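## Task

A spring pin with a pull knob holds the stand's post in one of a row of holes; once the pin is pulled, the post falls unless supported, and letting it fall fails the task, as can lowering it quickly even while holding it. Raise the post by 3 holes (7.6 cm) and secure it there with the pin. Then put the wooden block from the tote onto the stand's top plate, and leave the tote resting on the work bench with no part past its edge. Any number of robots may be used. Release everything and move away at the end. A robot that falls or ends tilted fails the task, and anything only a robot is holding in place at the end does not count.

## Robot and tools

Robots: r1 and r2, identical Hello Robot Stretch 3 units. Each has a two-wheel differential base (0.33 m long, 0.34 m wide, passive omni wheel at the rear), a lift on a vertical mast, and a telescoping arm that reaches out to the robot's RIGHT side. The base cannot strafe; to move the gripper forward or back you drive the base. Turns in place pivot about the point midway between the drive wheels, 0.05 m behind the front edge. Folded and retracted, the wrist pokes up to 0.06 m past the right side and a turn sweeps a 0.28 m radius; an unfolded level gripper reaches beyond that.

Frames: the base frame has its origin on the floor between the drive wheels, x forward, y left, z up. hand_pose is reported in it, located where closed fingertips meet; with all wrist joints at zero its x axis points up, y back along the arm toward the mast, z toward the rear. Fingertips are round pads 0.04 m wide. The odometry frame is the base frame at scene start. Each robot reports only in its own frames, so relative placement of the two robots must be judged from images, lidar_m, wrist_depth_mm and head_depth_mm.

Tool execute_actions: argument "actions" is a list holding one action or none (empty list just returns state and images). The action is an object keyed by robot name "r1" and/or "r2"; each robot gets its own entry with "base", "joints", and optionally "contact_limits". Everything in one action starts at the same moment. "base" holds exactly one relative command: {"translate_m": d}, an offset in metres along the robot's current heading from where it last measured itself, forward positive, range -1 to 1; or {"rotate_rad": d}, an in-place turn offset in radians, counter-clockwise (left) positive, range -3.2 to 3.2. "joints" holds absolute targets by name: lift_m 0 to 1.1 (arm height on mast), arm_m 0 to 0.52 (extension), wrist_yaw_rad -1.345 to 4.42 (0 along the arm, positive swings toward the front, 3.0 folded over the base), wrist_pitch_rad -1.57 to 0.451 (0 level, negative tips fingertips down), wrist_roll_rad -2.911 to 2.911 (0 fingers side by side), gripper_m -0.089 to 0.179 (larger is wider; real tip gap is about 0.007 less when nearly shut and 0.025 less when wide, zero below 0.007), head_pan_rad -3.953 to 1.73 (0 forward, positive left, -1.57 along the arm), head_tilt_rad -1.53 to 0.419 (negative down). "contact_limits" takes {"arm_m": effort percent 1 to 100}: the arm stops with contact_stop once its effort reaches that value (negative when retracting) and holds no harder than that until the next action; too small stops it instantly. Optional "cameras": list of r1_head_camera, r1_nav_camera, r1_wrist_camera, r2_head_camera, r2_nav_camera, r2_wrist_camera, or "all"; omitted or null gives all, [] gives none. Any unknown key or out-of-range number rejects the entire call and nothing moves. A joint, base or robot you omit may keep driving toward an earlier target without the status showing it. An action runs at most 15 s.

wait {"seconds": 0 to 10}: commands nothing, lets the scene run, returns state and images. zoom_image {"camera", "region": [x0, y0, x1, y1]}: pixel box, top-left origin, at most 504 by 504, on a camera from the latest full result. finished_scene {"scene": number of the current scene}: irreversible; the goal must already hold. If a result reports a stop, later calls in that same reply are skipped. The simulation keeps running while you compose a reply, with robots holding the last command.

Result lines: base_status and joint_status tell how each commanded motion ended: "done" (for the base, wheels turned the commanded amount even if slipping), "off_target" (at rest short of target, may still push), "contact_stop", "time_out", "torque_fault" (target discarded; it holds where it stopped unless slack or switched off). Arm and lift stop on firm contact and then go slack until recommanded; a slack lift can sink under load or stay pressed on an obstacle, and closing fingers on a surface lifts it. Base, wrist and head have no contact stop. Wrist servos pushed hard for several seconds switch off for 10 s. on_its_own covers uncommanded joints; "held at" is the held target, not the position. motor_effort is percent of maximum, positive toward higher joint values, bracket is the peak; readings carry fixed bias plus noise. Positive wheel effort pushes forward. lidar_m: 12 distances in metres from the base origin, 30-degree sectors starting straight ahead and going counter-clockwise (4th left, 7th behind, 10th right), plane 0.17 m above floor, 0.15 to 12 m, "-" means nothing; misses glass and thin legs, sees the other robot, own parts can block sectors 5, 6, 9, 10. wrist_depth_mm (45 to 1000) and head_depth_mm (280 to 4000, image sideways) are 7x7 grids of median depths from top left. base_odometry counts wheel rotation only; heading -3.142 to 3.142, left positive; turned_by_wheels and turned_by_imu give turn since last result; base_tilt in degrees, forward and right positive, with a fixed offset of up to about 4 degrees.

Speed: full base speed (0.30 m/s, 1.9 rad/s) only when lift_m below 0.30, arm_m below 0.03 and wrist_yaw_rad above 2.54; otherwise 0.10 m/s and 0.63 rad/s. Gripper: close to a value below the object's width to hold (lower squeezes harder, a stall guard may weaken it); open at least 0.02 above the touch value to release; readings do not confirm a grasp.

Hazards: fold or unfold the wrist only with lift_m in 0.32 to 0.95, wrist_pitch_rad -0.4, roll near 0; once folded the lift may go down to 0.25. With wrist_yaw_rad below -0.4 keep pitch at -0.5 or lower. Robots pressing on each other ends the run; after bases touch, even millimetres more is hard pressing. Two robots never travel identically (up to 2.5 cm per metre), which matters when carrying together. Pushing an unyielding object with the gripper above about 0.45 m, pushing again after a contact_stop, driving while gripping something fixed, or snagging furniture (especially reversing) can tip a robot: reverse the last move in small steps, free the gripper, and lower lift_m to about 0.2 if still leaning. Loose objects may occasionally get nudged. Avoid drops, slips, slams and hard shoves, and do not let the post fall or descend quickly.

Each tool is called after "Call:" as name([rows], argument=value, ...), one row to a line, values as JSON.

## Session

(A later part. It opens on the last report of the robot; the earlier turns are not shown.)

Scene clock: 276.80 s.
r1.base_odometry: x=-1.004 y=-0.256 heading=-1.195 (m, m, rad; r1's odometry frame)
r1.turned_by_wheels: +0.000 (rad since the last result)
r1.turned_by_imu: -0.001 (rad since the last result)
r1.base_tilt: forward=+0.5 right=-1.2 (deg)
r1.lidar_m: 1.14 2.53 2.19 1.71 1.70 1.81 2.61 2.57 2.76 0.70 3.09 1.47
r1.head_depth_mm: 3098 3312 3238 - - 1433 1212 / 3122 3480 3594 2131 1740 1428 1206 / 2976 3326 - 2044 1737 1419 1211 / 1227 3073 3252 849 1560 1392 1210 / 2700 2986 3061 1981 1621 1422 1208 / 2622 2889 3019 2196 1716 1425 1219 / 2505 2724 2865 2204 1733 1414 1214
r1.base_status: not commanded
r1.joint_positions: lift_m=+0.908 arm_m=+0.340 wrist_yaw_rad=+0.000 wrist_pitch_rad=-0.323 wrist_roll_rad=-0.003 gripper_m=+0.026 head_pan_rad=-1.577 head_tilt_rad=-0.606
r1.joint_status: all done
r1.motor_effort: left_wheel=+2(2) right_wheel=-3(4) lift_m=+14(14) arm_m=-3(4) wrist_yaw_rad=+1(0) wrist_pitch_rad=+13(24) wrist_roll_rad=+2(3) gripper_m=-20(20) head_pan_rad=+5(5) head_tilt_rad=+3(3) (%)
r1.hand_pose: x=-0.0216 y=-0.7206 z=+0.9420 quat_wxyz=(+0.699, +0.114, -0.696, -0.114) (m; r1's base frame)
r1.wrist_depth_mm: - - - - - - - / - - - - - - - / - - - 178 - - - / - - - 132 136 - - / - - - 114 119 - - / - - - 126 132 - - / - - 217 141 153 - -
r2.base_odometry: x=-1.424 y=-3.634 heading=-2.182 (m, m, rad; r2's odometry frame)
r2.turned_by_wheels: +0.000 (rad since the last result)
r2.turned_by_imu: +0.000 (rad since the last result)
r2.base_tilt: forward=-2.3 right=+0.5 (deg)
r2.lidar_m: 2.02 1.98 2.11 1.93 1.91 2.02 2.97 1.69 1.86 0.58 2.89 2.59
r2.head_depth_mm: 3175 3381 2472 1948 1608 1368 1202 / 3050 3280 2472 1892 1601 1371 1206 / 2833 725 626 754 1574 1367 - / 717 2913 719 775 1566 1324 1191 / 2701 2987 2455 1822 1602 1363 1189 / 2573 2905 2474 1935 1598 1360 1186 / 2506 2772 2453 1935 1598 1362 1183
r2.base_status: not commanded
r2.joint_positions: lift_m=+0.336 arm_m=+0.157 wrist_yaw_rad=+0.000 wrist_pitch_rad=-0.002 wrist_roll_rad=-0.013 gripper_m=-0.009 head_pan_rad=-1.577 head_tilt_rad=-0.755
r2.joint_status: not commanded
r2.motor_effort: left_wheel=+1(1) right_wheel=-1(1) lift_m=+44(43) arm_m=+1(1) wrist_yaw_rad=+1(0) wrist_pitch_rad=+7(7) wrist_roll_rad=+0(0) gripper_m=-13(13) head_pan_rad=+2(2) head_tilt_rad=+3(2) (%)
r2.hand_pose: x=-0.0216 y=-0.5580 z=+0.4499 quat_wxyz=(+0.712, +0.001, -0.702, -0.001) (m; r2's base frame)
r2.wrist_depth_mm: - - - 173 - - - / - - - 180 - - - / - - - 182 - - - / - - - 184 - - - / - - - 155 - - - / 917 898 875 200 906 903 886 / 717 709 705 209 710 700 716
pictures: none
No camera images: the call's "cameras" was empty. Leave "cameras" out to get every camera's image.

Call:
execute_actions([
  {"r1":{"joints":{"gripper_m":0.13}}},
], cameras=[])

Call:
execute_actions([
  {"r1":{"joints":{"arm_m":0.17}}},
], cameras=[])

Call:
execute_actions([
  {"r1":{"joints":{"lift_m":0.70,"wrist_pitch_rad":0.03,"gripper_m":0.08}}},
], cameras=["r1_wrist_camera"])

Call:
execute_actions([
  {"r1":{"joints":{"arm_m":0.315},"contact_limits":{"arm_m":15}}},
], cameras=["r1_wrist_camera","r1_head_camera","r2_head_camera","r2_nav_camera"])

Scene clock: 298.73 s.
r1.base_odometry: x=-1.004 y=-0.256 heading=-1.195 (m, m, rad; r1's odometry frame)
r1.turned_by_wheels: +0.000 (rad since the last result)
r1.turned_by_imu: -0.001 (rad since the last result)
r1.base_tilt: forward=+0.5 right=-1.2 (deg)
r1.lidar_m: 1.14 2.54 2.19 1.72 1.70 1.82 2.61 2.56 2.75 0.70 3.09 1.47
r1.head_depth_mm: 3120 3294 3236 - - 1439 1213 / 3142 3474 3608 2134 1740 1431 1215 / 2951 3254 - 2079 1740 1435 1216 / 1234 3116 3237 849 1560 1383 1210 / 2694 2980 3062 1977 1614 1423 1211 / 2644 2845 3036 2214 1727 1423 1211 / 2523 2706 2876 2206 1739 1424 1206
r1.base_status: not commanded
r1.joint_positions: lift_m=+0.908 arm_m=+0.340 wrist_yaw_rad=+0.000 wrist_pitch_rad=-0.321 wrist_roll_rad=-0.003 gripper_m=+0.130 head_pan_rad=-1.577 head_tilt_rad=-0.606
r1.joint_status: all done
r1.motor_effort: left_wheel=+2(2) right_wheel=-3(3) lift_m=+15(15) arm_m=-3(3) wrist_yaw_rad=+1(0) wrist_pitch_rad=+12(13) wrist_roll_rad=+2(2) gripper_m=+1(82) head_pan_rad=+5(5) head_tilt_rad=+2(3) (%)
r1.hand_pose: x=-0.0216 y=-0.7208 z=+0.9425 quat_wxyz=(+0.699, +0.113, -0.697, -0.113) (m; r1's base frame)
r1.wrist_depth_mm: - - - - - - - / - - - - - - - / - - - 180 - - - / - - - 132 144 - - / - - - 115 121 - - / - - 250 127 136 - - / - - 219 142 155 - -
r2.base_odometry: x=-1.424 y=-3.634 heading=-2.182 (m, m, rad; r2's odometry frame)
r2.turned_by_wheels: +0.000 (rad since the last result)
r2.turned_by_imu: +0.000 (rad since the last result)
r2.base_tilt: forward=-2.4 right=+0.6 (deg)
r2.lidar_m: 2.01 1.98 2.11 1.93 1.91 2.02 2.96 1.69 1.87 0.58 2.89 2.60
r2.head_depth_mm: 3148 3410 2488 1941 1605 1379 1197 / 3047 3235 2383 1893 1609 1369 1206 / 2808 718 626 757 1571 1371 - / 718 2923 745 772 1571 1328 1194 / 2681 2955 2464 1822 1596 1362 1182 / 2590 2906 2460 1950 1597 1359 1188 / 2486 2785 2443 1932 1596 1362 1188
r2.base_status: not commanded
r2.joint_positions: lift_m=+0.336 arm_m=+0.157 wrist_yaw_rad=+0.000 wrist_pitch_rad=-0.002 wrist_roll_rad=-0.013 gripper_m=-0.009 head_pan_rad=-1.577 head_tilt_rad=-0.755
r2.joint_status: not commanded
r2.motor_effort: left_wheel=+1(1) right_wheel=-1(1) lift_m=+44(44) arm_m=+1(1) wrist_yaw_rad=+0(1) wrist_pitch_rad=+7(7) wrist_roll_rad=+0(0) gripper_m=-12(13) head_pan_rad=+2(2) head_tilt_rad=+2(3) (%)
r2.hand_pose: x=-0.0216 y=-0.5580 z=+0.4499 quat_wxyz=(+0.712, +0.001, -0.702, -0.001) (m; r2's base frame)
r2.wrist_depth_mm: - - - 173 - - - / - - - 180 - - - / - - - 182 - - - / - - - 185 - - - / - - - 155 - - - / 910 902 843 201 898 908 916 / 710 708 710 209 704 710 696
pictures: none
No camera images: the call's "cameras" was empty. Leave "cameras" out to get every camera's image.

Scene clock: 301.23 s.
r1.base_odometry: x=-1.004 y=-0.256 heading=-1.195 (m, m, rad; r1's odometry frame)
r1.turned_by_wheels: +0.000 (rad since the last result)
r1.turned_by_imu: +0.000 (rad since the last result)
r1.base_tilt: forward=+0.5 right=-1.2 (deg)
r1.lidar_m: 1.14 2.54 2.19 1.72 1.70 1.82 2.61 2.57 2.76 0.70 3.07 1.47
r1.head_depth_mm: 3122 3320 3100 - - 1393 1212 / 3134 3453 3057 - - 1435 1215 / 2989 3295 3080 - - 1431 1210 / 1227 3126 1461 772 1586 1392 1199 / 2749 2985 3010 2054 1627 1426 1213 / 2616 2854 3019 2221 1721 1436 1205 / 2506 2739 2847 2181 1743 1426 1204
r1.base_status: not commanded
r1.joint_positions: lift_m=+0.908 arm_m=+0.170 wrist_yaw_rad=+0.000 wrist_pitch_rad=-0.320 wrist_roll_rad=-0.003 gripper_m=+0.130 head_pan_rad=-1.577 head_tilt_rad=-0.606
r1.joint_status: all done
r1.motor_effort: left_wheel=+2(2) right_wheel=-3(3) lift_m=+15(15) arm_m=-4(5) wrist_yaw_rad=+0(0) wrist_pitch_rad=+11(12) wrist_roll_rad=+2(2) gripper_m=+0(1) head_pan_rad=+5(5) head_tilt_rad=+3(2) (%)
r1.hand_pose: x=-0.0216 y=-0.5509 z=+0.9427 quat_wxyz=(+0.699, +0.113, -0.697, -0.113) (m; r1's base frame)
r1.wrist_depth_mm: - - - - - - - / - - - 296 - - - / - - - 284 - - - / - - - 309 - - - / - - - 312 - - - / - - - - - - - / - - - - - - -
r2.base_odometry: x=-1.424 y=-3.634 heading=-2.182 (m, m, rad; r2's odometry frame)
r2.turned_by_wheels: +0.000 (rad since the last result)
r2.turned_by_imu: +0.000 (rad since the last result)
r2.base_tilt: forward=-2.4 right=+0.6 (deg)
r2.lidar_m: 2.01 1.97 2.11 1.93 1.91 2.02 2.96 1.69 1.87 0.58 2.89 2.60
r2.head_depth_mm: 3167 3431 2483 1951 1619 1369 1199 / 3038 3244 2485 1879 1612 1368 1201 / 2780 3077 625 754 1570 1369 - / 868 2909 1589 772 1576 1326 1191 / 2677 2967 2455 1829 1596 1362 1188 / 2591 2907 2463 1935 1595 1354 1191 / 2498 2791 2451 1933 1603 1367 1186
r2.base_status: not commanded
r2.joint_positions: lift_m=+0.336 arm_m=+0.157 wrist_yaw_rad=+0.000 wrist_pitch_rad=-0.002 wrist_roll_rad=-0.013 gripper_m=-0.009 head_pan_rad=-1.577 head_tilt_rad=-0.755
r2.joint_status: not commanded
r2.motor_effort: left_wheel=+1(1) right_wheel=-1(2) lift_m=+43(43) arm_m=+2(2) wrist_yaw_rad=+1(0) wrist_pitch_rad=+7(6) wrist_roll_rad=+1(0) gripper_m=-13(13) head_pan_rad=+2(2) head_tilt_rad=+2(2) (%)
r2.hand_pose: x=-0.0216 y=-0.5580 z=+0.4499 quat_wxyz=(+0.712, +0.001, -0.702, -0.001) (m; r2's base frame)
r2.wrist_depth_mm: - - - 172 - - - / - - - 180 - - - / - - - 182 - - - / - - - 184 - - - / - - - 155 - - - / 878 908 837 199 895 899 910 / 722 713 718 208 716 698 725
pictures: none
No camera images: the call's "cameras" was empty. Leave "cameras" out to get every camera's image.

Scene clock: 303.93 s.
r1.base_odometry: x=-1.004 y=-0.256 heading=-1.195 (m, m, rad; r1's odometry frame)
r1.turned_by_wheels: +0.000 (rad since the last result)
r1.turned_by_imu: +0.000 (rad since the last result)
r1.base_tilt: forward=+0.5 right=-1.2 (deg)
r1.lidar_m: 1.14 2.54 2.20 1.72 1.70 1.82 2.60 2.57 2.76 0.70 3.07 1.47
r1.head_depth_mm: 3081 3281 3090 2198 1748 1429 1240 / 3100 3579 3056 2224 1745 - 1166 / 2948 3292 3090 2075 1724 - 1163 / 1229 3123 1463 775 1557 1386 1190 / 2696 3005 3071 1971 1621 1431 1202 / 2614 2885 3014 2191 1721 1423 1211 / 2523 2726 2876 2208 1713 1426 1203
r1.base_status: not commanded
r1.joint_positions: lift_m=+0.701 arm_m=+0.170 wrist_yaw_rad=+0.000 wrist_pitch_rad=+0.007 wrist_roll_rad=-0.003 gripper_m=+0.080 head_pan_rad=-1.577 head_tilt_rad=-0.606
r1.joint_status: all done
r1.motor_effort: left_wheel=+2(2) right_wheel=-3(3) lift_m=+14(14) arm_m=-4(4) wrist_yaw_rad=+1(0) wrist_pitch_rad=+13(13) wrist_roll_rad=+2(2) gripper_m=+1(81) head_pan_rad=+5(6) head_tilt_rad=+2(3) (%)
r1.hand_pose: x=-0.0215 y=-0.5717 z=+0.8170 quat_wxyz=(+0.708, -0.002, -0.706, +0.002) (m; r1's base frame)
r1.wrist_depth_mm: - - - 253 - - - / - - - 260 - - - / - - - 267 - - - / - - - - - - - / - - - 870 - - - / - - - 692 - - - / - - - - - - -
r2.base_odometry: x=-1.424 y=-3.634 heading=-2.182 (m, m, rad; r2's odometry frame)
r2.turned_by_wheels: +0.000 (rad since the last result)
r2.turned_by_imu: +0.000 (rad since the last result)
r2.base_tilt: forward=-2.3 right=+0.5 (deg)
r2.lidar_m: 2.01 1.98 2.12 1.93 1.91 2.02 2.96 1.69 1.87 0.58 2.89 2.59
r2.head_depth_mm: 3229 3442 2490 1968 1602 1372 1195 / 3005 3288 2471 1895 1606 1371 1205 / 2878 3092 626 757 1577 1364 - / 1276 1020 873 773 1562 1327 1186 / 2583 2955 2456 1834 1599 1367 1189 / 2578 2894 2477 1943 1606 1355 1195 / 2510 2781 2440 1926 1599 1362 1190
r2.base_status: not commanded
r2.joint_positions: lift_m=+0.336 arm_m=+0.157 wrist_yaw_rad=+0.000 wrist_pitch_rad=-0.002 wrist_roll_rad=-0.013 gripper_m=-0.009 head_pan_rad=-1.577 head_tilt_rad=-0.755
r2.joint_status: not commanded
r2.motor_effort: left_wheel=+1(1) right_wheel=-1(1) lift_m=+43(43) arm_m=+2(2) wrist_yaw_rad=+0(0) wrist_pitch_rad=+7(7) wrist_roll_rad=+0(0) gripper_m=-13(13) head_pan_rad=+2(3) head_tilt_rad=+3(2) (%)
r2.hand_pose: x=-0.0216 y=-0.5580 z=+0.4499 quat_wxyz=(+0.712, +0.001, -0.702, -0.001) (m; r2's base frame)
r2.wrist_depth_mm: - - - 172 - - - / - - - 179 - - - / - - - 182 - - - / - - - 184 - - - / - - - 154 - - - / 932 919 842 200 928 900 932 / 709 709 714 207 719 703 720
pictures: r1_wrist_camera
Images, in order (width x height): r1_wrist_camera 644x364.

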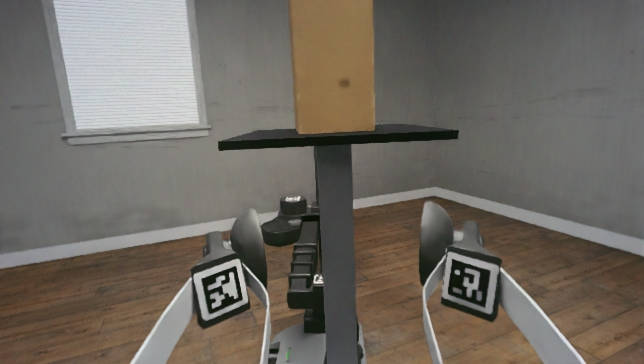

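Scene clock: 306.27 s.
r1.base_odometry: x=-1.004 y=-0.256 heading=-1.195 (m, m, rad; r1's odometry frame)
r1.turned_by_wheels: +0.000 (rad since the last result)
r1.turned_by_imu: +0.000 (rad since the last result)
r1.base_tilt: forward=+0.6 right=-1.2 (deg)
r1.lidar_m: 1.14 2.54 2.20 1.71 1.70 1.82 2.62 2.57 2.75 0.70 3.06 1.47
r1.head_depth_mm: 3097 3359 3063 2247 1739 1424 1246 / 3136 3478 3074 2225 1797 - 1185 / 2972 3329 3021 2053 - 1416 1213 / 1232 3067 1458 748 1593 1396 1197 / 2720 3007 3078 1981 1628 1433 1211 / 2608 2815 2998 2193 1738 1420 1212 / 2502 2732 2876 2223 1726 1433 1208
r1.base_status: not commanded
r1.joint_positions: lift_m=+0.701 arm_m=+0.315 wrist_yaw_rad=+0.000 wrist_pitch_rad=+0.008 wrist_roll_rad=-0.003 gripper_m=+0.080 head_pan_rad=-1.577 head_tilt_rad=-0.606
r1.joint_status: all done
r1.motor_effort: left_wheel=+2(2) right_wheel=-3(3) lift_m=+14(14) arm_m=+4(1) wrist_yaw_rad=+0(0) wrist_pitch_rad=+12(13) wrist_roll_rad=+2(2) gripper_m=+0(0) head_pan_rad=+4(4) head_tilt_rad=+2(3) (%)
r1.contact_limits: arm_m 15 (drawing in: default 22, maximum 35; extending or still: default 30, maximum 49)
r1.hand_pose: x=-0.0215 y=-0.7160 z=+0.8171 quat_wxyz=(+0.708, -0.003, -0.706, +0.002) (m; r1's base frame)
r1.wrist_depth_mm: - - - 116 119 - - / - - - 119 123 - - / - - - 123 126 - - / - 85 93 88 86 90 87 / - - - 158 - - - / - - - 163 - - - / - - - 169 - - -
r2.base_odometry: x=-1.424 y=-3.634 heading=-2.182 (m, m, rad; r2's odometry frame)
r2.turned_by_wheels: +0.000 (rad since the last result)
r2.turned_by_imu: +0.000 (rad since the last result)
r2.base_tilt: forward=-2.4 right=+0.5 (deg)
r2.lidar_m: 2.01 1.98 2.11 1.93 1.90 2.02 2.96 1.69 1.86 0.59 2.89 2.59
r2.head_depth_mm: 3179 3383 2481 1964 1610 1370 1195 / 3006 3246 2480 1880 1606 1366 1199 / 2897 3136 624 755 1573 1366 - / 1272 1039 897 777 1565 1319 1190 / 2585 2991 2460 1839 1596 1365 1188 / 2579 2919 2469 1941 1606 1369 1190 / 2493 2791 2465 1933 1601 1355 1195
r2.base_status: not commanded
r2.joint_positions: lift_m=+0.336 arm_m=+0.157 wrist_yaw_rad=+0.000 wrist_pitch_rad=-0.002 wrist_roll_rad=-0.013 gripper_m=-0.009 head_pan_rad=-1.577 head_tilt_rad=-0.755
r2.joint_status: not commanded
r2.motor_effort: left_wheel=+1(1) right_wheel=-1(1) lift_m=+43(43) arm_m=+1(2) wrist_yaw_rad=+0(0) wrist_pitch_rad=+7(7) wrist_roll_rad=+0(1) gripper_m=-13(13) head_pan_rad=+3(2) head_tilt_rad=+2(3) (%)
r2.hand_pose: x=-0.0216 y=-0.5580 z=+0.4499 quat_wxyz=(+0.712, +0.001, -0.702, -0.001) (m; r2's base frame)
r2.wrist_depth_mm: - - - 173 - - - / - - - 180 - - - / - - - 182 - - - / - - - 184 - - - / - - - 155 - - - / 950 886 847 200 904 911 917 / 721 707 715 208 708 716 702
pictures: r1_head_camera (sideways: a quarter turn clockwise sets it upright), r1_wrist_camera, r2_head_camera (sideways: a quarter turn clockwise sets it upright), r2_nav_camera (sideways: a quarter turn counterclockwise sets it upright)
Images, in order (width x height): r1_head_camera 896x504, r1_wrist_camera 644x364, r2_head_camera 896x504, r2_nav_camera 672x504.

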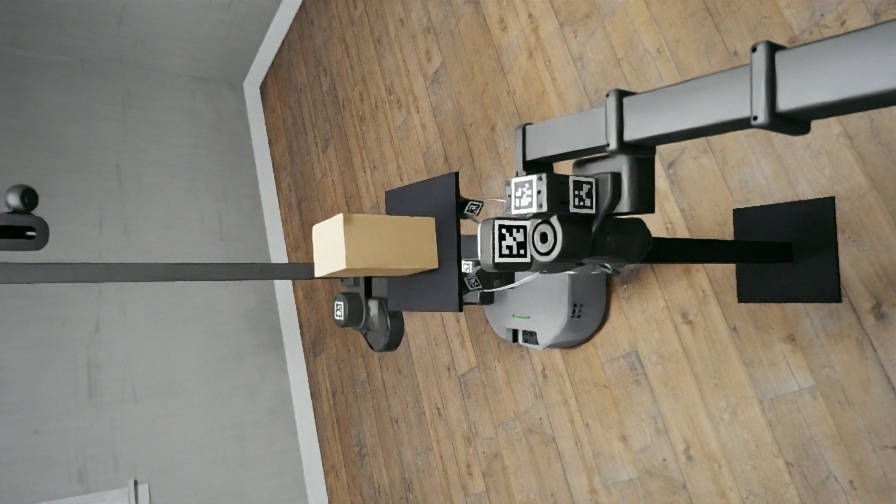

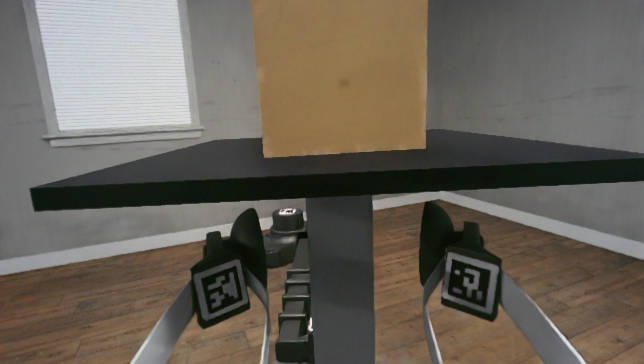

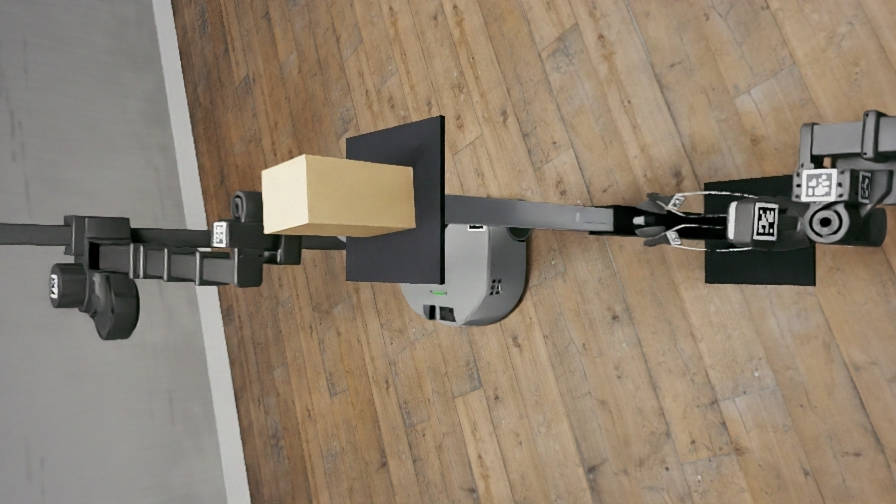

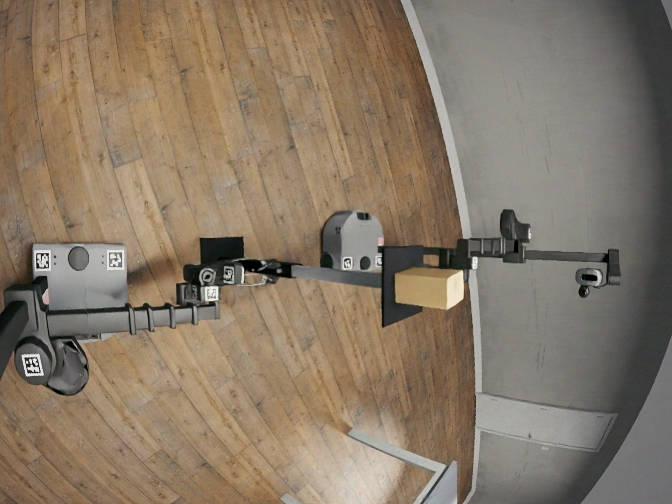

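Call:
execute_actions([
  {"r1":{"joints":{"arm_m":0.33,"lift_m":0.72,"gripper_m":0.05}}},
], cameras=["r1_wrist_camera"])

Scene clock: 312.00 s.
r1.base_odometry: x=-1.004 y=-0.256 heading=-1.195 (m, m, rad; r1's odometry frame)
r1.turned_by_wheels: +0.000 (rad since the last result)
r1.turned_by_imu: -0.001 (rad since the last result)
r1.base_tilt: forward=+0.5 right=-1.2 (deg)
r1.lidar_m: 1.14 2.54 2.19 1.72 1.70 1.82 2.61 2.57 2.75 0.70 3.08 1.47
r1.head_depth_mm: 3126 3282 3095 2237 1742 1450 1239 / 3100 3531 3096 2230 1801 - 1189 / 2971 3292 3054 2126 - 1421 1211 / 1235 3106 1458 745 1584 1379 1199 / 2723 2996 3025 1966 1616 1420 1207 / 2624 2841 2993 2190 1719 1418 1209 / 2538 2695 2868 2209 1716 1413 1210
r1.base_status: not commanded
r1.joint_positions: lift_m=+0.719 arm_m=+0.330 wrist_yaw_rad=+0.000 wrist_pitch_rad=+0.008 wrist_roll_rad=-0.003 gripper_m=+0.050 head_pan_rad=-1.577 head_tilt_rad=-0.606
r1.joint_status: all done
r1.motor_effort: left_wheel=+2(2) right_wheel=-3(3) lift_m=+34(33) arm_m=+4(5) wrist_yaw_rad=+1(1) wrist_pitch_rad=+12(12) wrist_roll_rad=+2(2) gripper_m=+0(80) head_pan_rad=+5(5) head_tilt_rad=+2(3) (%)
r1.hand_pose: x=-0.0215 y=-0.7310 z=+0.8361 quat_wxyz=(+0.708, -0.003, -0.706, +0.002) (m; r1's base frame)
r1.wrist_depth_mm: - - - 101 105 - - / - - - 104 108 - - / - - - 108 111 - - / - - 160 111 115 156 - / - 104 101 97 94 91 88 / 83 74 74 74 75 75 - / - - - 153 - - -
r2.base_odometry: x=-1.424 y=-3.634 heading=-2.182 (m, m, rad; r2's odometry frame)
r2.turned_by_wheels: +0.000 (rad since the last result)
r2.turned_by_imu: +0.000 (rad since the last result)
r2.base_tilt: forward=-2.3 right=+0.6 (deg)
r2.lidar_m: 2.01 1.98 2.11 1.92 1.91 2.01 2.96 1.69 1.86 0.59 2.89 2.59
r2.head_depth_mm: 3184 3415 2505 1951 1603 1374 1195 / 3037 3272 2481 1903 1613 1370 1201 / 2900 3189 626 756 1573 1374 - / 1249 927 879 774 1563 1324 1195 / 2608 2993 2436 1841 1606 1366 1193 / 2598 2907 2447 1931 1594 1370 1191 / 2491 2772 2443 1929 1597 1359 1186
r2.base_status: not commanded
r2.joint_positions: lift_m=+0.336 arm_m=+0.157 wrist_yaw_rad=+0.000 wrist_pitch_rad=-0.002 wrist_roll_rad=-0.013 gripper_m=-0.009 head_pan_rad=-1.577 head_tilt_rad=-0.755
r2.joint_status: not commanded
r2.motor_effort: left_wheel=+1(1) right_wheel=-1(1) lift_m=+42(43) arm_m=+1(2) wrist_yaw_rad=+0(1) wrist_pitch_rad=+7(6) wrist_roll_rad=+0(1) gripper_m=-13(12) head_pan_rad=+2(2) head_tilt_rad=+2(2) (%)
r2.hand_pose: x=-0.0216 y=-0.5580 z=+0.4499 quat_wxyz=(+0.712, +0.001, -0.702, -0.001) (m; r2's base frame)
r2.wrist_depth_mm: - - - 173 - - - / - - - 180 - - - / - - - 183 - - - / - - - 184 - - - / - - - 155 - - - / 896 917 838 200 902 916 905 / 712 719 709 209 708 727 718
pictures: r1_wrist_camera
Images, in order (width x height): r1_wrist_camera 644x364.

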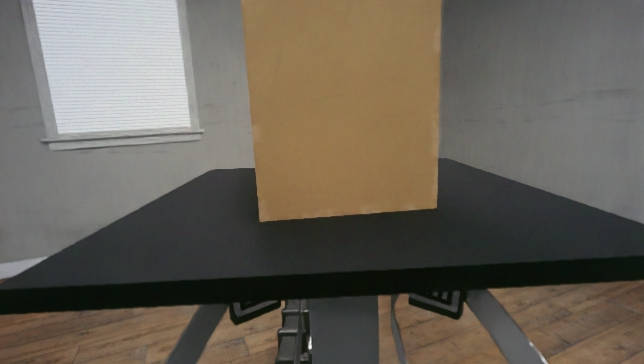

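Call:
execute_actions([
  {"r1":{"joints":{"lift_m":0.728}}},
], cameras=["r1_wrist_camera"])

Scene clock: 316.27 s.
r1.base_odometry: x=-1.004 y=-0.256 heading=-1.195 (m, m, rad; r1's odometry frame)
r1.turned_by_wheels: +0.000 (rad since the last result)
r1.turned_by_imu: -0.001 (rad since the last result)
r1.base_tilt: forward=+0.5 right=-1.2 (deg)
r1.lidar_m: 1.14 2.53 2.19 1.72 1.70 1.82 2.61 2.57 2.75 0.70 3.08 1.47
r1.head_depth_mm: 3121 3300 3098 2209 1751 1461 1249 / 3091 3500 3050 2235 1838 - 1192 / 2942 3292 3050 2126 - 1428 1212 / 1235 3063 1460 743 1594 1390 1205 / 2731 2973 3059 1963 1619 1424 1207 / 2647 2849 3037 2219 1727 1433 1216 / 2477 2729 2876 2188 1717 1427 1210
r1.base_status: not commanded
r1.joint_positions: lift_m=+0.727 arm_m=+0.330 wrist_yaw_rad=+0.000 wrist_pitch_rad=-0.008 wrist_roll_rad=-0.003 gripper_m=+0.050 head_pan_rad=-1.577 head_tilt_rad=-0.606
r1.joint_status: all done
r1.motor_effort: left_wheel=+2(2) right_wheel=-3(3) lift_m=+34(36) arm_m=+4(4) wrist_yaw_rad=+0(1) wrist_pitch_rad=+21(22) wrist_roll_rad=+2(2) gripper_m=+0(0) head_pan_rad=+4(5) head_tilt_rad=+3(3) (%)
r1.hand_pose: x=-0.0215 y=-0.7307 z=+0.8400 quat_wxyz=(+0.708, +0.003, -0.706, -0.003) (m; r1's base frame)
r1.wrist_depth_mm: - - - 100 103 - - / - - - 104 107 - - / - - - 107 110 - - / - - 173 110 114 - - / - 117 112 109 106 102 99 / - 81 79 77 76 76 76 / - - - 152 - - -
r2.base_odometry: x=-1.424 y=-3.634 heading=-2.182 (m, m, rad; r2's odometry frame)
r2.turned_by_wheels: +0.000 (rad since the last result)
r2.turned_by_imu: +0.000 (rad since the last result)
r2.base_tilt: forward=-2.3 right=+0.5 (deg)
r2.lidar_m: 2.01 1.98 2.11 1.92 1.90 2.02 2.96 1.70 1.87 0.59 2.89 2.60
r2.head_depth_mm: 3179 3402 2498 1957 1617 1365 1189 / 3054 3276 2487 1890 1607 1369 1207 / 2908 3199 624 756 1570 1370 - / 1251 927 866 772 1567 1329 1189 / 2587 2922 2451 1828 1612 1362 1189 / 2568 2900 2487 1925 1609 1368 1188 / 2473 2792 2465 1928 1586 1369 1190
r2.base_status: not commanded
r2.joint_positions: lift_m=+0.336 arm_m=+0.157 wrist_yaw_rad=+0.000 wrist_pitch_rad=-0.002 wrist_roll_rad=-0.013 gripper_m=-0.009 head_pan_rad=-1.577 head_tilt_rad=-0.755
r2.joint_status: not commanded
r2.motor_effort: left_wheel=+1(1) right_wheel=-1(1) lift_m=+43(44) arm_m=+2(1) wrist_yaw_rad=+1(0) wrist_pitch_rad=+7(7) wrist_roll_rad=+0(0) gripper_m=-13(13) head_pan_rad=+2(2) head_tilt_rad=+3(4) (%)
r2.hand_pose: x=-0.0216 y=-0.5580 z=+0.4499 quat_wxyz=(+0.712, +0.001, -0.702, -0.001) (m; r2's base frame)
r2.wrist_depth_mm: - - - 172 - - - / - - - 179 - - - / - - - 181 - - - / - - - 185 - - - / - - - 155 - - - / 891 900 864 200 912 904 921 / 708 712 718 209 714 710 715
pictures: r1_wrist_camera
Images, in order (width x height): r1_wrist_camera 644x364.

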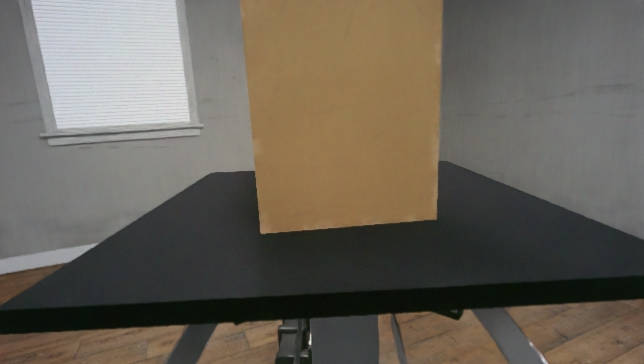

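Call:
execute_actions([
  {"r1":{"joints":{"lift_m":0.735,"gripper_m":0.0}},"r2":{"joints":{"gripper_m":-0.025}}},
], cameras=[])

Call:
execute_actions([
  {"r2":{"joints":{"arm_m":0.15}}},
], cameras=["r2_wrist_camera","r2_head_camera"])

Call:
zoom_image(camera="r2_head_camera", region=[560, 150, 720, 290])

Scene clock: 333.13 s.
r1.base_odometry: x=-1.004 y=-0.256 heading=-1.195 (m, m, rad; r1's odometry frame)
r1.turned_by_wheels: +0.000 (rad since the last result)
r1.turned_by_imu: -0.001 (rad since the last result)
r1.base_tilt: forward=+0.6 right=-1.1 (deg)
r1.lidar_m: 1.14 2.53 2.19 1.72 1.70 1.82 2.60 2.57 2.75 0.70 3.07 1.47
r1.head_depth_mm: 3100 3333 3077 2197 1746 1462 - / 3161 3509 3095 2238 1852 - 1204 / 2994 3329 3046 2126 - 1431 1211 / 1240 3117 1424 748 1592 1393 1199 / 2699 2990 3025 1984 1627 1416 1207 / 2580 2878 3025 2172 1725 1418 1205 / 2499 2755 2882 2180 1718 1411 1205
r1.base_status: not commanded
r1.joint_positions: lift_m=+0.734 arm_m=+0.330 wrist_yaw_rad=+0.000 wrist_pitch_rad=-0.032 wrist_roll_rad=-0.003 gripper_m=+0.001 head_pan_rad=-1.577 head_tilt_rad=-0.606
r1.joint_status: all done
r1.on_its_own: wrist_pitch_rad is at rest, and its effort (+34) is outside its rest range (-20 to +32)
r1.motor_effort: left_wheel=+3(3) right_wheel=-5(5) lift_m=+35(38) arm_m=-2(4) wrist_yaw_rad=+0(2) wrist_pitch_rad=+34(35) wrist_roll_rad=+2(2) gripper_m=-16(89) head_pan_rad=+5(5) head_tilt_rad=+3(3) (%)
r1.hand_pose: x=-0.0213 y=-0.7305 z=+0.8408 quat_wxyz=(+0.708, +0.012, -0.706, -0.011) (m; r1's base frame)
r1.wrist_depth_mm: - - - 97 100 - - / - - - 101 104 - - / - - - 104 108 - - / - - 172 108 112 - - / - 121 115 110 109 106 103 / - 85 83 82 79 78 76 / - 74 74 152 - - -
r2.base_odometry: x=-1.424 y=-3.634 heading=-2.182 (m, m, rad; r2's odometry frame)
r2.turned_by_wheels: +0.000 (rad since the last result)
r2.turned_by_imu: +0.000 (rad since the last result)
r2.base_tilt: forward=-2.4 right=+0.4 (deg)
r2.lidar_m: 2.01 1.97 2.11 1.92 1.90 2.02 2.96 1.69 1.87 0.59 2.89 2.60
r2.head_depth_mm: 3151 3405 2489 1960 1606 1373 1202 / 3024 3266 2481 1911 1610 1372 1204 / 2928 3153 626 755 1566 1369 - / 1243 894 861 774 1563 1327 1188 / 2607 2988 2467 1831 1607 1364 1188 / 2589 2903 2462 1933 1610 1359 1192 / 2486 2768 2474 1948 1600 1367 1194
r2.base_status: not commanded
r2.joint_positions: lift_m=+0.336 arm_m=+0.157 wrist_yaw_rad=+0.000 wrist_pitch_rad=-0.002 wrist_roll_rad=-0.013 gripper_m=-0.024 head_pan_rad=-1.577 head_tilt_rad=-0.755
r2.joint_status: all done
r2.motor_effort: left_wheel=+1(1) right_wheel=-1(1) lift_m=+44(43) arm_m=+0(2) wrist_yaw_rad=+0(0) wrist_pitch_rad=+7(7) wrist_roll_rad=+0(0) gripper_m=-18(77) head_pan_rad=+2(2) head_tilt_rad=+3(3) (%)
r2.hand_pose: x=-0.0216 y=-0.5581 z=+0.4499 quat_wxyz=(+0.712, +0.001, -0.702, -0.001) (m; r2's base frame)
r2.wrist_depth_mm: - - - 173 - - - / - - - 180 - - - / - - - 182 - - - / - - - 185 - - - / - - - 155 - - - / 896 886 865 200 912 911 905 / 716 709 714 207 709 707 700
pictures: none
No camera images: the call's "cameras" was empty. Leave "cameras" out to get every camera's image.

Scene clock: 333.87 s.
r1.base_odometry: x=-1.004 y=-0.256 heading=-1.195 (m, m, rad; r1's odometry frame)
r1.turned_by_wheels: +0.000 (rad since the last result)
r1.turned_by_imu: +0.000 (rad since the last result)
r1.base_tilt: forward=+0.6 right=-1.1 (deg)
r1.lidar_m: 1.14 2.54 2.19 1.72 1.70 1.82 2.61 2.57 2.76 0.70 3.06 1.47
r1.head_depth_mm: 3142 3317 3043 2204 1729 1473 - / 3117 3452 3054 2217 1843 - 1207 / 2933 3294 2993 2153 - 1422 1216 / 1216 3118 1442 751 1558 1385 1205 / 2700 3005 3026 1981 1630 1430 1218 / 2631 2885 2987 2211 1726 1432 1209 / 2508 2734 2869 2208 1733 1417 1207
r1.base_status: not commanded
r1.joint_positions: lift_m=+0.734 arm_m=+0.330 wrist_yaw_rad=+0.000 wrist_pitch_rad=-0.032 wrist_roll_rad=-0.003 gripper_m=+0.001 head_pan_rad=-1.577 head_tilt_rad=-0.606
r1.joint_status: not commanded
r1.on_its_own: wrist_pitch_rad is at rest, and its effort (+34) is outside its rest range (-20 to +32)
r1.motor_effort: left_wheel=+2(2) right_wheel=-5(5) lift_m=+36(36) arm_m=-1(1) wrist_yaw_rad=-1(0) wrist_pitch_rad=+34(34) wrist_roll_rad=+2(2) gripper_m=-15(15) head_pan_rad=+6(4) head_tilt_rad=+3(3) (%)
r1.hand_pose: x=-0.0213 y=-0.7305 z=+0.8408 quat_wxyz=(+0.708, +0.012, -0.706, -0.011) (m; r1's base frame)
r1.wrist_depth_mm: - - - 97 100 - - / - - - 101 104 - - / - - - 104 108 - - / - - 172 108 112 - - / - 121 115 110 109 106 103 / - 85 83 82 80 78 76 / - 74 74 151 - - -
r2.base_odometry: x=-1.424 y=-3.634 heading=-2.182 (m, m, rad; r2's odometry frame)
r2.turned_by_wheels: +0.000 (rad since the last result)
r2.turned_by_imu: +0.000 (rad since the last result)
r2.base_tilt: forward=-2.4 right=+0.5 (deg)
r2.lidar_m: 2.01 1.98 2.12 1.93 1.91 2.02 2.97 1.69 1.86 0.58 2.89 2.60
r2.head_depth_mm: 3159 3389 2499 1956 1613 1375 1199 / 3040 3264 2464 1892 1608 1372 1208 / 2908 3161 626 754 1561 1362 1239 / 1239 898 862 773 1567 1326 1188 / 2569 2965 2465 1824 1600 1366 1186 / 2591 2921 2455 1930 1585 1363 1191 / 2494 2780 2435 1927 1594 1362 1189
r2.base_status: not commanded
r2.joint_positions: lift_m=+0.336 arm_m=+0.151 wrist_yaw_rad=+0.000 wrist_pitch_rad=-0.002 wrist_roll_rad=-0.013 gripper_m=-0.024 head_pan_rad=-1.577 head_tilt_rad=-0.755
r2.joint_status: all done
r2.motor_effort: left_wheel=+1(1) right_wheel=-1(1) lift_m=+43(43) arm_m=-6(6) wrist_yaw_rad=+0(0) wrist_pitch_rad=+7(7) wrist_roll_rad=+0(0) gripper_m=-17(17) head_pan_rad=+2(2) head_tilt_rad=+2(2) (%)
r2.hand_pose: x=-0.0216 y=-0.5519 z=+0.4501 quat_wxyz=(+0.712, +0.001, -0.702, -0.001) (m; r2's base frame)
r2.wrist_depth_mm: - - - 180 - - - / - - - 187 - - - / - - - 188 - - - / - - - 191 - - - / - - - 161 - - - / 896 904 856 206 897 932 917 / 713 710 698 215 706 709 727
pictures: r2_head_camera (sideways: a quarter turn clockwise sets it upright), r2_wrist_camera
Images, in order (width x height): r2_head_camera 896x504, r2_wrist_camera 644x364.

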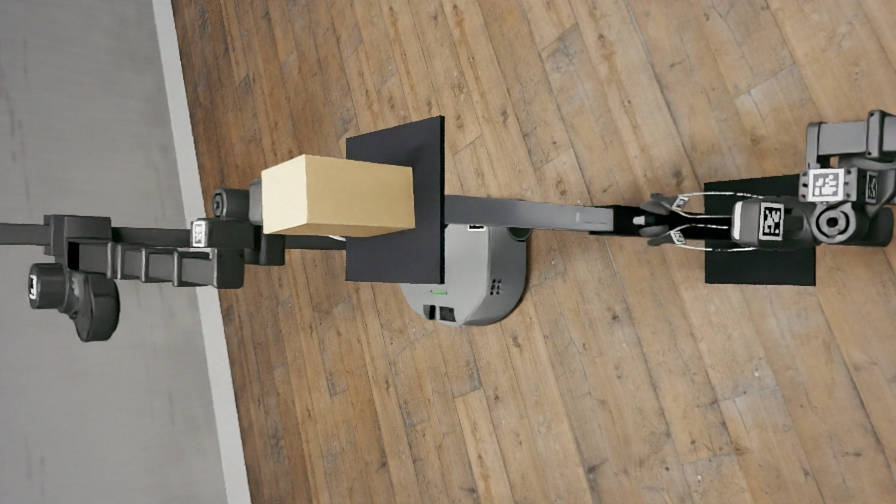

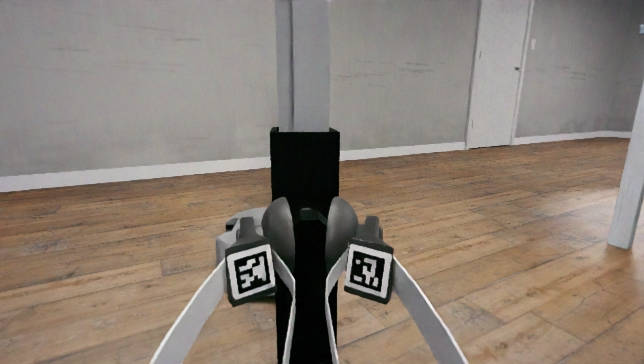

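Region (560, 150, 720, 290) of r2_head_camera's 896x504 image, scaled by 3.150, with more detail than that image has; it fills the top 441 rows of this view, and the rest is white.

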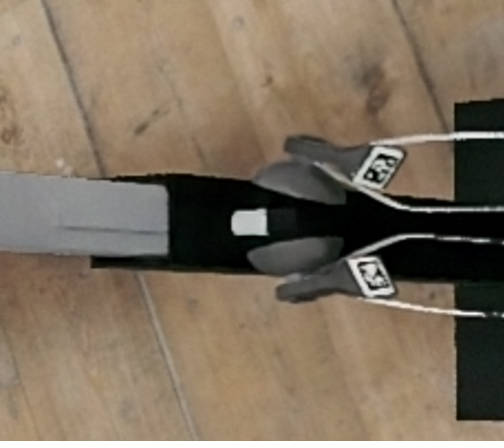

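Call:
execute_actions([
  {"r1":{"joints":{"lift_m":0.741}},"r2":{"joints":{"gripper_m":0.045}}},
], cameras=[])

Call:
execute_actions([
  {"r1":{"joints":{"lift_m":0.747}},"r2":{"joints":{"arm_m":0.162}}},
], cameras=[])

Scene clock: 343.30 s.
r1.base_odometry: x=-1.004 y=-0.256 heading=-1.195 (m, m, rad; r1's odometry frame)
r1.turned_by_wheels: +0.000 (rad since the last result)
r1.turned_by_imu: -0.001 (rad since the last result)
r1.base_tilt: forward=+0.5 right=-1.2 (deg)
r1.lidar_m: 1.14 2.54 2.20 1.72 1.70 1.81 2.61 2.57 2.75 0.70 3.07 1.47
r1.head_depth_mm: 3104 3286 3073 2254 1735 1472 - / 3100 3433 3089 2220 1852 - 1197 / 2987 3393 3013 2149 1627 1424 1217 / 1222 3096 1437 750 1561 1397 1201 / 2743 3005 3036 1971 1620 1420 1208 / 2598 2860 3016 2210 1718 1417 1213 / 2525 2767 2878 2195 1722 1430 1207
r1.base_status: not commanded
r1.joint_positions: lift_m=+0.740 arm_m=+0.330 wrist_yaw_rad=+0.001 wrist_pitch_rad=-0.051 wrist_roll_rad=-0.003 gripper_m=+0.001 head_pan_rad=-1.577 head_tilt_rad=-0.606
r1.joint_status: all done
r1.on_its_own: wrist_pitch_rad is at rest, and its effort (+44) is outside its rest range (-20 to +32)
r1.motor_effort: left_wheel=+3(3) right_wheel=-5(5) lift_m=+39(40) arm_m=-2(2) wrist_yaw_rad=+0(0) wrist_pitch_rad=+44(45) wrist_roll_rad=+2(2) gripper_m=-15(15) head_pan_rad=+5(4) head_tilt_rad=+3(2) (%)
r1.hand_pose: x=-0.0213 y=-0.7299 z=+0.8419 quat_wxyz=(+0.708, +0.018, -0.705, -0.018) (m; r1's base frame)
r1.wrist_depth_mm: - - - 96 99 - - / - - - 100 103 - - / - - - 103 107 - - / - - 172 108 111 - - / - 124 119 110 112 109 114 / - 89 87 85 83 81 79 / - 74 74 75 155 - -
r2.base_odometry: x=-1.424 y=-3.634 heading=-2.182 (m, m, rad; r2's odometry frame)
r2.turned_by_wheels: +0.000 (rad since the last result)
r2.turned_by_imu: +0.000 (rad since the last result)
r2.base_tilt: forward=-2.4 right=+0.6 (deg)
r2.lidar_m: 2.01 1.98 2.11 1.93 1.91 2.02 2.96 1.70 1.87 0.59 2.89 2.59
r2.head_depth_mm: 3177 3371 2495 1953 1620 1379 1192 / 3054 3249 2463 1883 1609 1371 1217 / 2879 3180 625 756 1572 1371 1236 / 1235 890 861 772 1567 1317 1188 / 2582 2940 2470 1832 1604 1365 1189 / 2590 2875 2453 1935 1605 1366 1187 / 2515 2770 2444 1935 1600 1359 1191
r2.base_status: not commanded
r2.joint_positions: lift_m=+0.336 arm_m=+0.150 wrist_yaw_rad=+0.000 wrist_pitch_rad=-0.001 wrist_roll_rad=-0.013 gripper_m=+0.045 head_pan_rad=-1.577 head_tilt_rad=-0.755
r2.joint_status: all done
r2.motor_effort: left_wheel=+1(1) right_wheel=-1(2) lift_m=+44(43) arm_m=-4(7) wrist_yaw_rad=-1(1) wrist_pitch_rad=+7(7) wrist_roll_rad=+0(0) gripper_m=-1(79) head_pan_rad=+2(2) head_tilt_rad=+3(3) (%)
r2.hand_pose: x=-0.0216 y=-0.5516 z=+0.4501 quat_wxyz=(+0.712, +0.001, -0.702, -0.001) (m; r2's base frame)
r2.wrist_depth_mm: - - - 179 - - - / - - - 186 - - - / - - - 189 - - - / - - - 191 - - - / - - - 193 - - - / 914 909 831 206 877 908 906 / 722 715 713 217 702 717 718
pictures: none
No camera images: the call's "cameras" was empty. Leave "cameras" out to get every camera's image.

Scene clock: 344.17 s.
r1.base_odometry: x=-1.004 y=-0.256 heading=-1.195 (m, m, rad; r1's odometry frame)
r1.turned_by_wheels: +0.000 (rad since the last result)
r1.turned_by_imu: +0.000 (rad since the last result)
r1.base_tilt: forward=+0.5 right=-1.2 (deg)
r1.lidar_m: 1.14 2.54 2.19 1.72 1.70 1.82 2.61 2.57 2.76 0.70 3.08 1.47
r1.head_depth_mm: 3126 3297 3109 2247 1739 1466 - / 3092 3509 3053 2278 1859 - 1200 / 3024 3278 3000 1524 1629 1421 1215 / 1228 3077 1429 749 1572 1387 1210 / 2747 3004 3047 1984 1612 1420 1210 / 2589 2836 3016 2190 1704 1426 1208 / 2531 2712 2892 2196 1717 1421 1209
r1.base_status: not commanded
r1.joint_positions: lift_m=+0.746 arm_m=+0.330 wrist_yaw_rad=+0.001 wrist_pitch_rad=-0.069 wrist_roll_rad=-0.003 gripper_m=+0.001 head_pan_rad=-1.577 head_tilt_rad=-0.606
r1.joint_status: all done
r1.on_its_own: wrist_pitch_rad is at rest, and its effort (+54) is outside its rest range (-20 to +32)
r1.motor_effort: left_wheel=+2(2) right_wheel=-5(5) lift_m=+40(39) arm_m=-3(3) wrist_yaw_rad=+0(0) wrist_pitch_rad=+54(56) wrist_roll_rad=+2(2) gripper_m=-16(15) head_pan_rad=+5(4) head_tilt_rad=+3(2) (%)
r1.hand_pose: x=-0.0213 y=-0.7293 z=+0.8432 quat_wxyz=(+0.708, +0.025, -0.705, -0.024) (m; r1's base frame)
r1.wrist_depth_mm: - - - 95 97 - - / - - - 98 102 - - / - - - 103 106 - - / - - 172 107 111 - - / - 135 121 111 113 111 117 / - 92 90 88 86 84 82 / - 75 75 76 75 76 -
r2.base_odometry: x=-1.424 y=-3.634 heading=-2.182 (m, m, rad; r2's odometry frame)
r2.turned_by_wheels: +0.000 (rad since the last result)
r2.turned_by_imu: +0.000 (rad since the last result)
r2.base_tilt: forward=-2.3 right=+0.5 (deg)
r2.lidar_m: 2.01 1.98 2.11 1.93 1.90 2.03 2.96 1.69 1.87 0.59 2.89 2.59
r2.head_depth_mm: 3145 3408 2484 1951 1609 1373 1203 / 3020 3240 2473 1888 1614 1374 1204 / 2894 3143 627 757 1566 1373 - / 1221 892 1562 778 1561 1315 1188 / 2602 2981 2455 1831 1607 1367 1191 / 2588 2891 2441 1955 1607 1372 1188 / 2495 2762 2442 1923 1590 1366 1187
r2.base_status: not commanded
r2.joint_positions: lift_m=+0.336 arm_m=+0.162 wrist_yaw_rad=+0.000 wrist_pitch_rad=-0.001 wrist_roll_rad=-0.013 gripper_m=+0.045 head_pan_rad=-1.577 head_tilt_rad=-0.755
r2.joint_status: all done
r2.motor_effort: left_wheel=+1(1) right_wheel=-1(1) lift_m=+43(43) arm_m=+4(5) wrist_yaw_rad=+0(0) wrist_pitch_rad=+7(7) wrist_roll_rad=+0(0) gripper_m=+0(1) head_pan_rad=+2(2) head_tilt_rad=+3(3) (%)
r2.hand_pose: x=-0.0216 y=-0.5628 z=+0.4501 quat_wxyz=(+0.712, +0.001, -0.702, -0.001) (m; r2's base frame)
r2.wrist_depth_mm: - - - 169 - - - / - - - 175 - - - / - - - 178 - - - / - - - 180 - - - / - - - 182 - - - / 906 923 838 195 878 912 919 / 706 708 709 204 703 714 705
pictures: none
No camera images: the call's "cameras" was empty. Leave "cameras" out to get every camera's image.

Call:
execute_actions([
  {"r1":{"joints":{"lift_m":0.715,"gripper_m":0.08}}},
], cameras=["r1_head_camera","r2_nav_camera"])

Call:
zoom_image(camera="r1_head_camera", region=[380, 80, 700, 330])

Scene clock: 352.77 s.
r1.base_odometry: x=-1.004 y=-0.256 heading=-1.195 (m, m, rad; r1's odometry frame)
r1.turned_by_wheels: +0.000 (rad since the last result)
r1.turned_by_imu: -0.001 (rad since the last result)
r1.base_tilt: forward=+0.6 right=-1.2 (deg)
r1.lidar_m: 1.14 2.54 2.19 1.72 1.70 1.81 2.61 2.57 2.75 0.70 3.07 1.47
r1.head_depth_mm: 3063 3308 3133 2221 1749 1448 1246 / 3112 3449 3099 2212 1806 - 1183 / 2934 3285 3029 2125 - 1433 1215 / 1232 3099 1463 741 1576 1395 1201 / 2711 2979 3101 1978 1630 1419 1203 / 2603 2834 3074 2195 1729 1418 1206 / 2473 2760 2829 2192 1726 1417 1212
r1.base_status: not commanded
r1.joint_positions: lift_m=+0.716 arm_m=+0.330 wrist_yaw_rad=+0.001 wrist_pitch_rad=+0.007 wrist_roll_rad=-0.003 gripper_m=+0.080 head_pan_rad=-1.577 head_tilt_rad=-0.606
r1.joint_status: all done
r1.motor_effort: left_wheel=+2(3) right_wheel=-4(5) lift_m=+15(37) arm_m=-3(3) wrist_yaw_rad=+0(0) wrist_pitch_rad=+13(54) wrist_roll_rad=+2(2) gripper_m=+1(78) head_pan_rad=+4(4) head_tilt_rad=+2(3) (%)
r1.hand_pose: x=-0.0213 y=-0.7317 z=+0.8319 quat_wxyz=(+0.708, -0.002, -0.706, +0.002) (m; r1's base frame)
r1.wrist_depth_mm: - - - 101 104 - - / - - - 104 107 - - / - - - 107 110 - - / - - 140 110 112 133 - / - 91 88 85 82 79 76 / - 72 72 144 146 - - / - - - 151 - - -
r2.base_odometry: x=-1.424 y=-3.634 heading=-2.182 (m, m, rad; r2's odometry frame)
r2.turned_by_wheels: +0.000 (rad since the last result)
r2.turned_by_imu: +0.000 (rad since the last result)
r2.base_tilt: forward=-2.4 right=+0.5 (deg)
r2.lidar_m: 2.01 1.97 2.11 1.93 1.91 2.02 2.97 1.69 1.86 0.58 2.88 2.60
r2.head_depth_mm: 3170 3402 2486 1952 1618 1379 1198 / 3062 3279 2492 1900 1615 1374 1201 / 2900 3233 625 755 1571 1371 - / 1247 929 880 773 1560 1309 1195 / 2581 2937 2480 1824 1598 1359 1188 / 2584 2912 2476 1941 1609 1365 1188 / 2513 2793 2450 1933 1596 1356 1188
r2.base_status: not commanded
r2.joint_positions: lift_m=+0.336 arm_m=+0.162 wrist_yaw_rad=+0.000 wrist_pitch_rad=-0.001 wrist_roll_rad=-0.013 gripper_m=+0.045 head_pan_rad=-1.577 head_tilt_rad=-0.755
r2.joint_status: not commanded
r2.motor_effort: left_wheel=+1(1) right_wheel=-1(1) lift_m=+43(42) arm_m=+4(4) wrist_yaw_rad=+0(1) wrist_pitch_rad=+7(7) wrist_roll_rad=+0(0) gripper_m=-1(0) head_pan_rad=+2(2) head_tilt_rad=+2(2) (%)
r2.hand_pose: x=-0.0216 y=-0.5628 z=+0.4501 quat_wxyz=(+0.712, +0.001, -0.702, -0.001) (m; r2's base frame)
r2.wrist_depth_mm: - - - 169 - - - / - - - 175 - - - / - - - 178 - - - / - - - 181 - - - / - - - 181 - - - / 909 891 810 195 875 887 909 / 702 721 720 203 724 705 718
pictures: r1_head_camera (sideways: a quarter turn clockwise sets it upright), r2_nav_camera (sideways: a quarter turn counterclockwise sets it upright)
Images, in order (width x height): r1_head_camera 896x504, r2_nav_camera 672x504.

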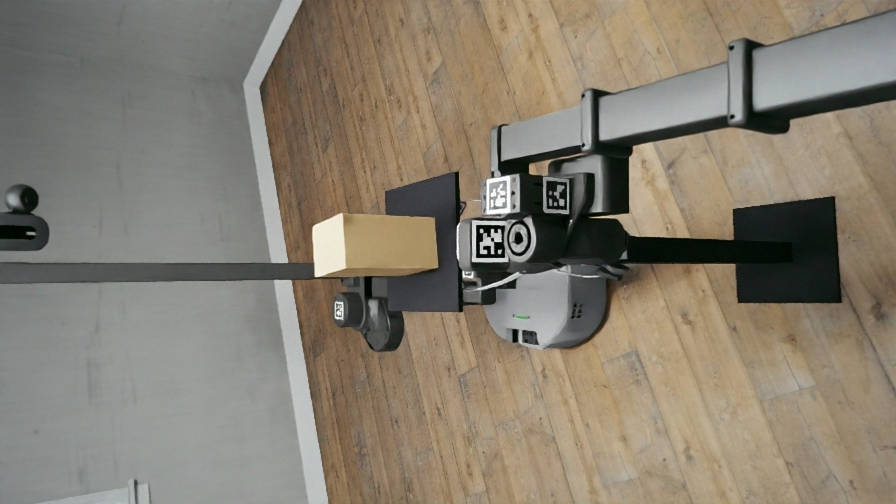

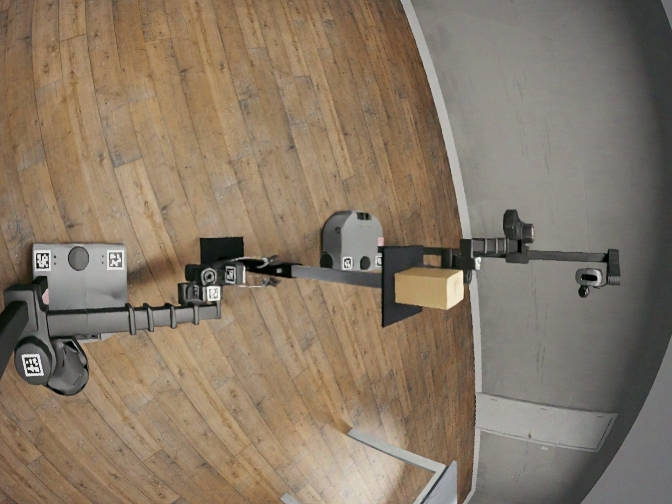

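Region (380, 80, 700, 330) of r1_head_camera's 896x504 image, scaled by 1.575, with more detail than that image has; it fills the top 394 rows of this view, and the rest is white.

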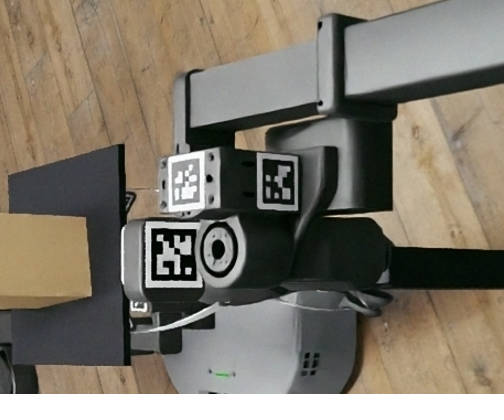

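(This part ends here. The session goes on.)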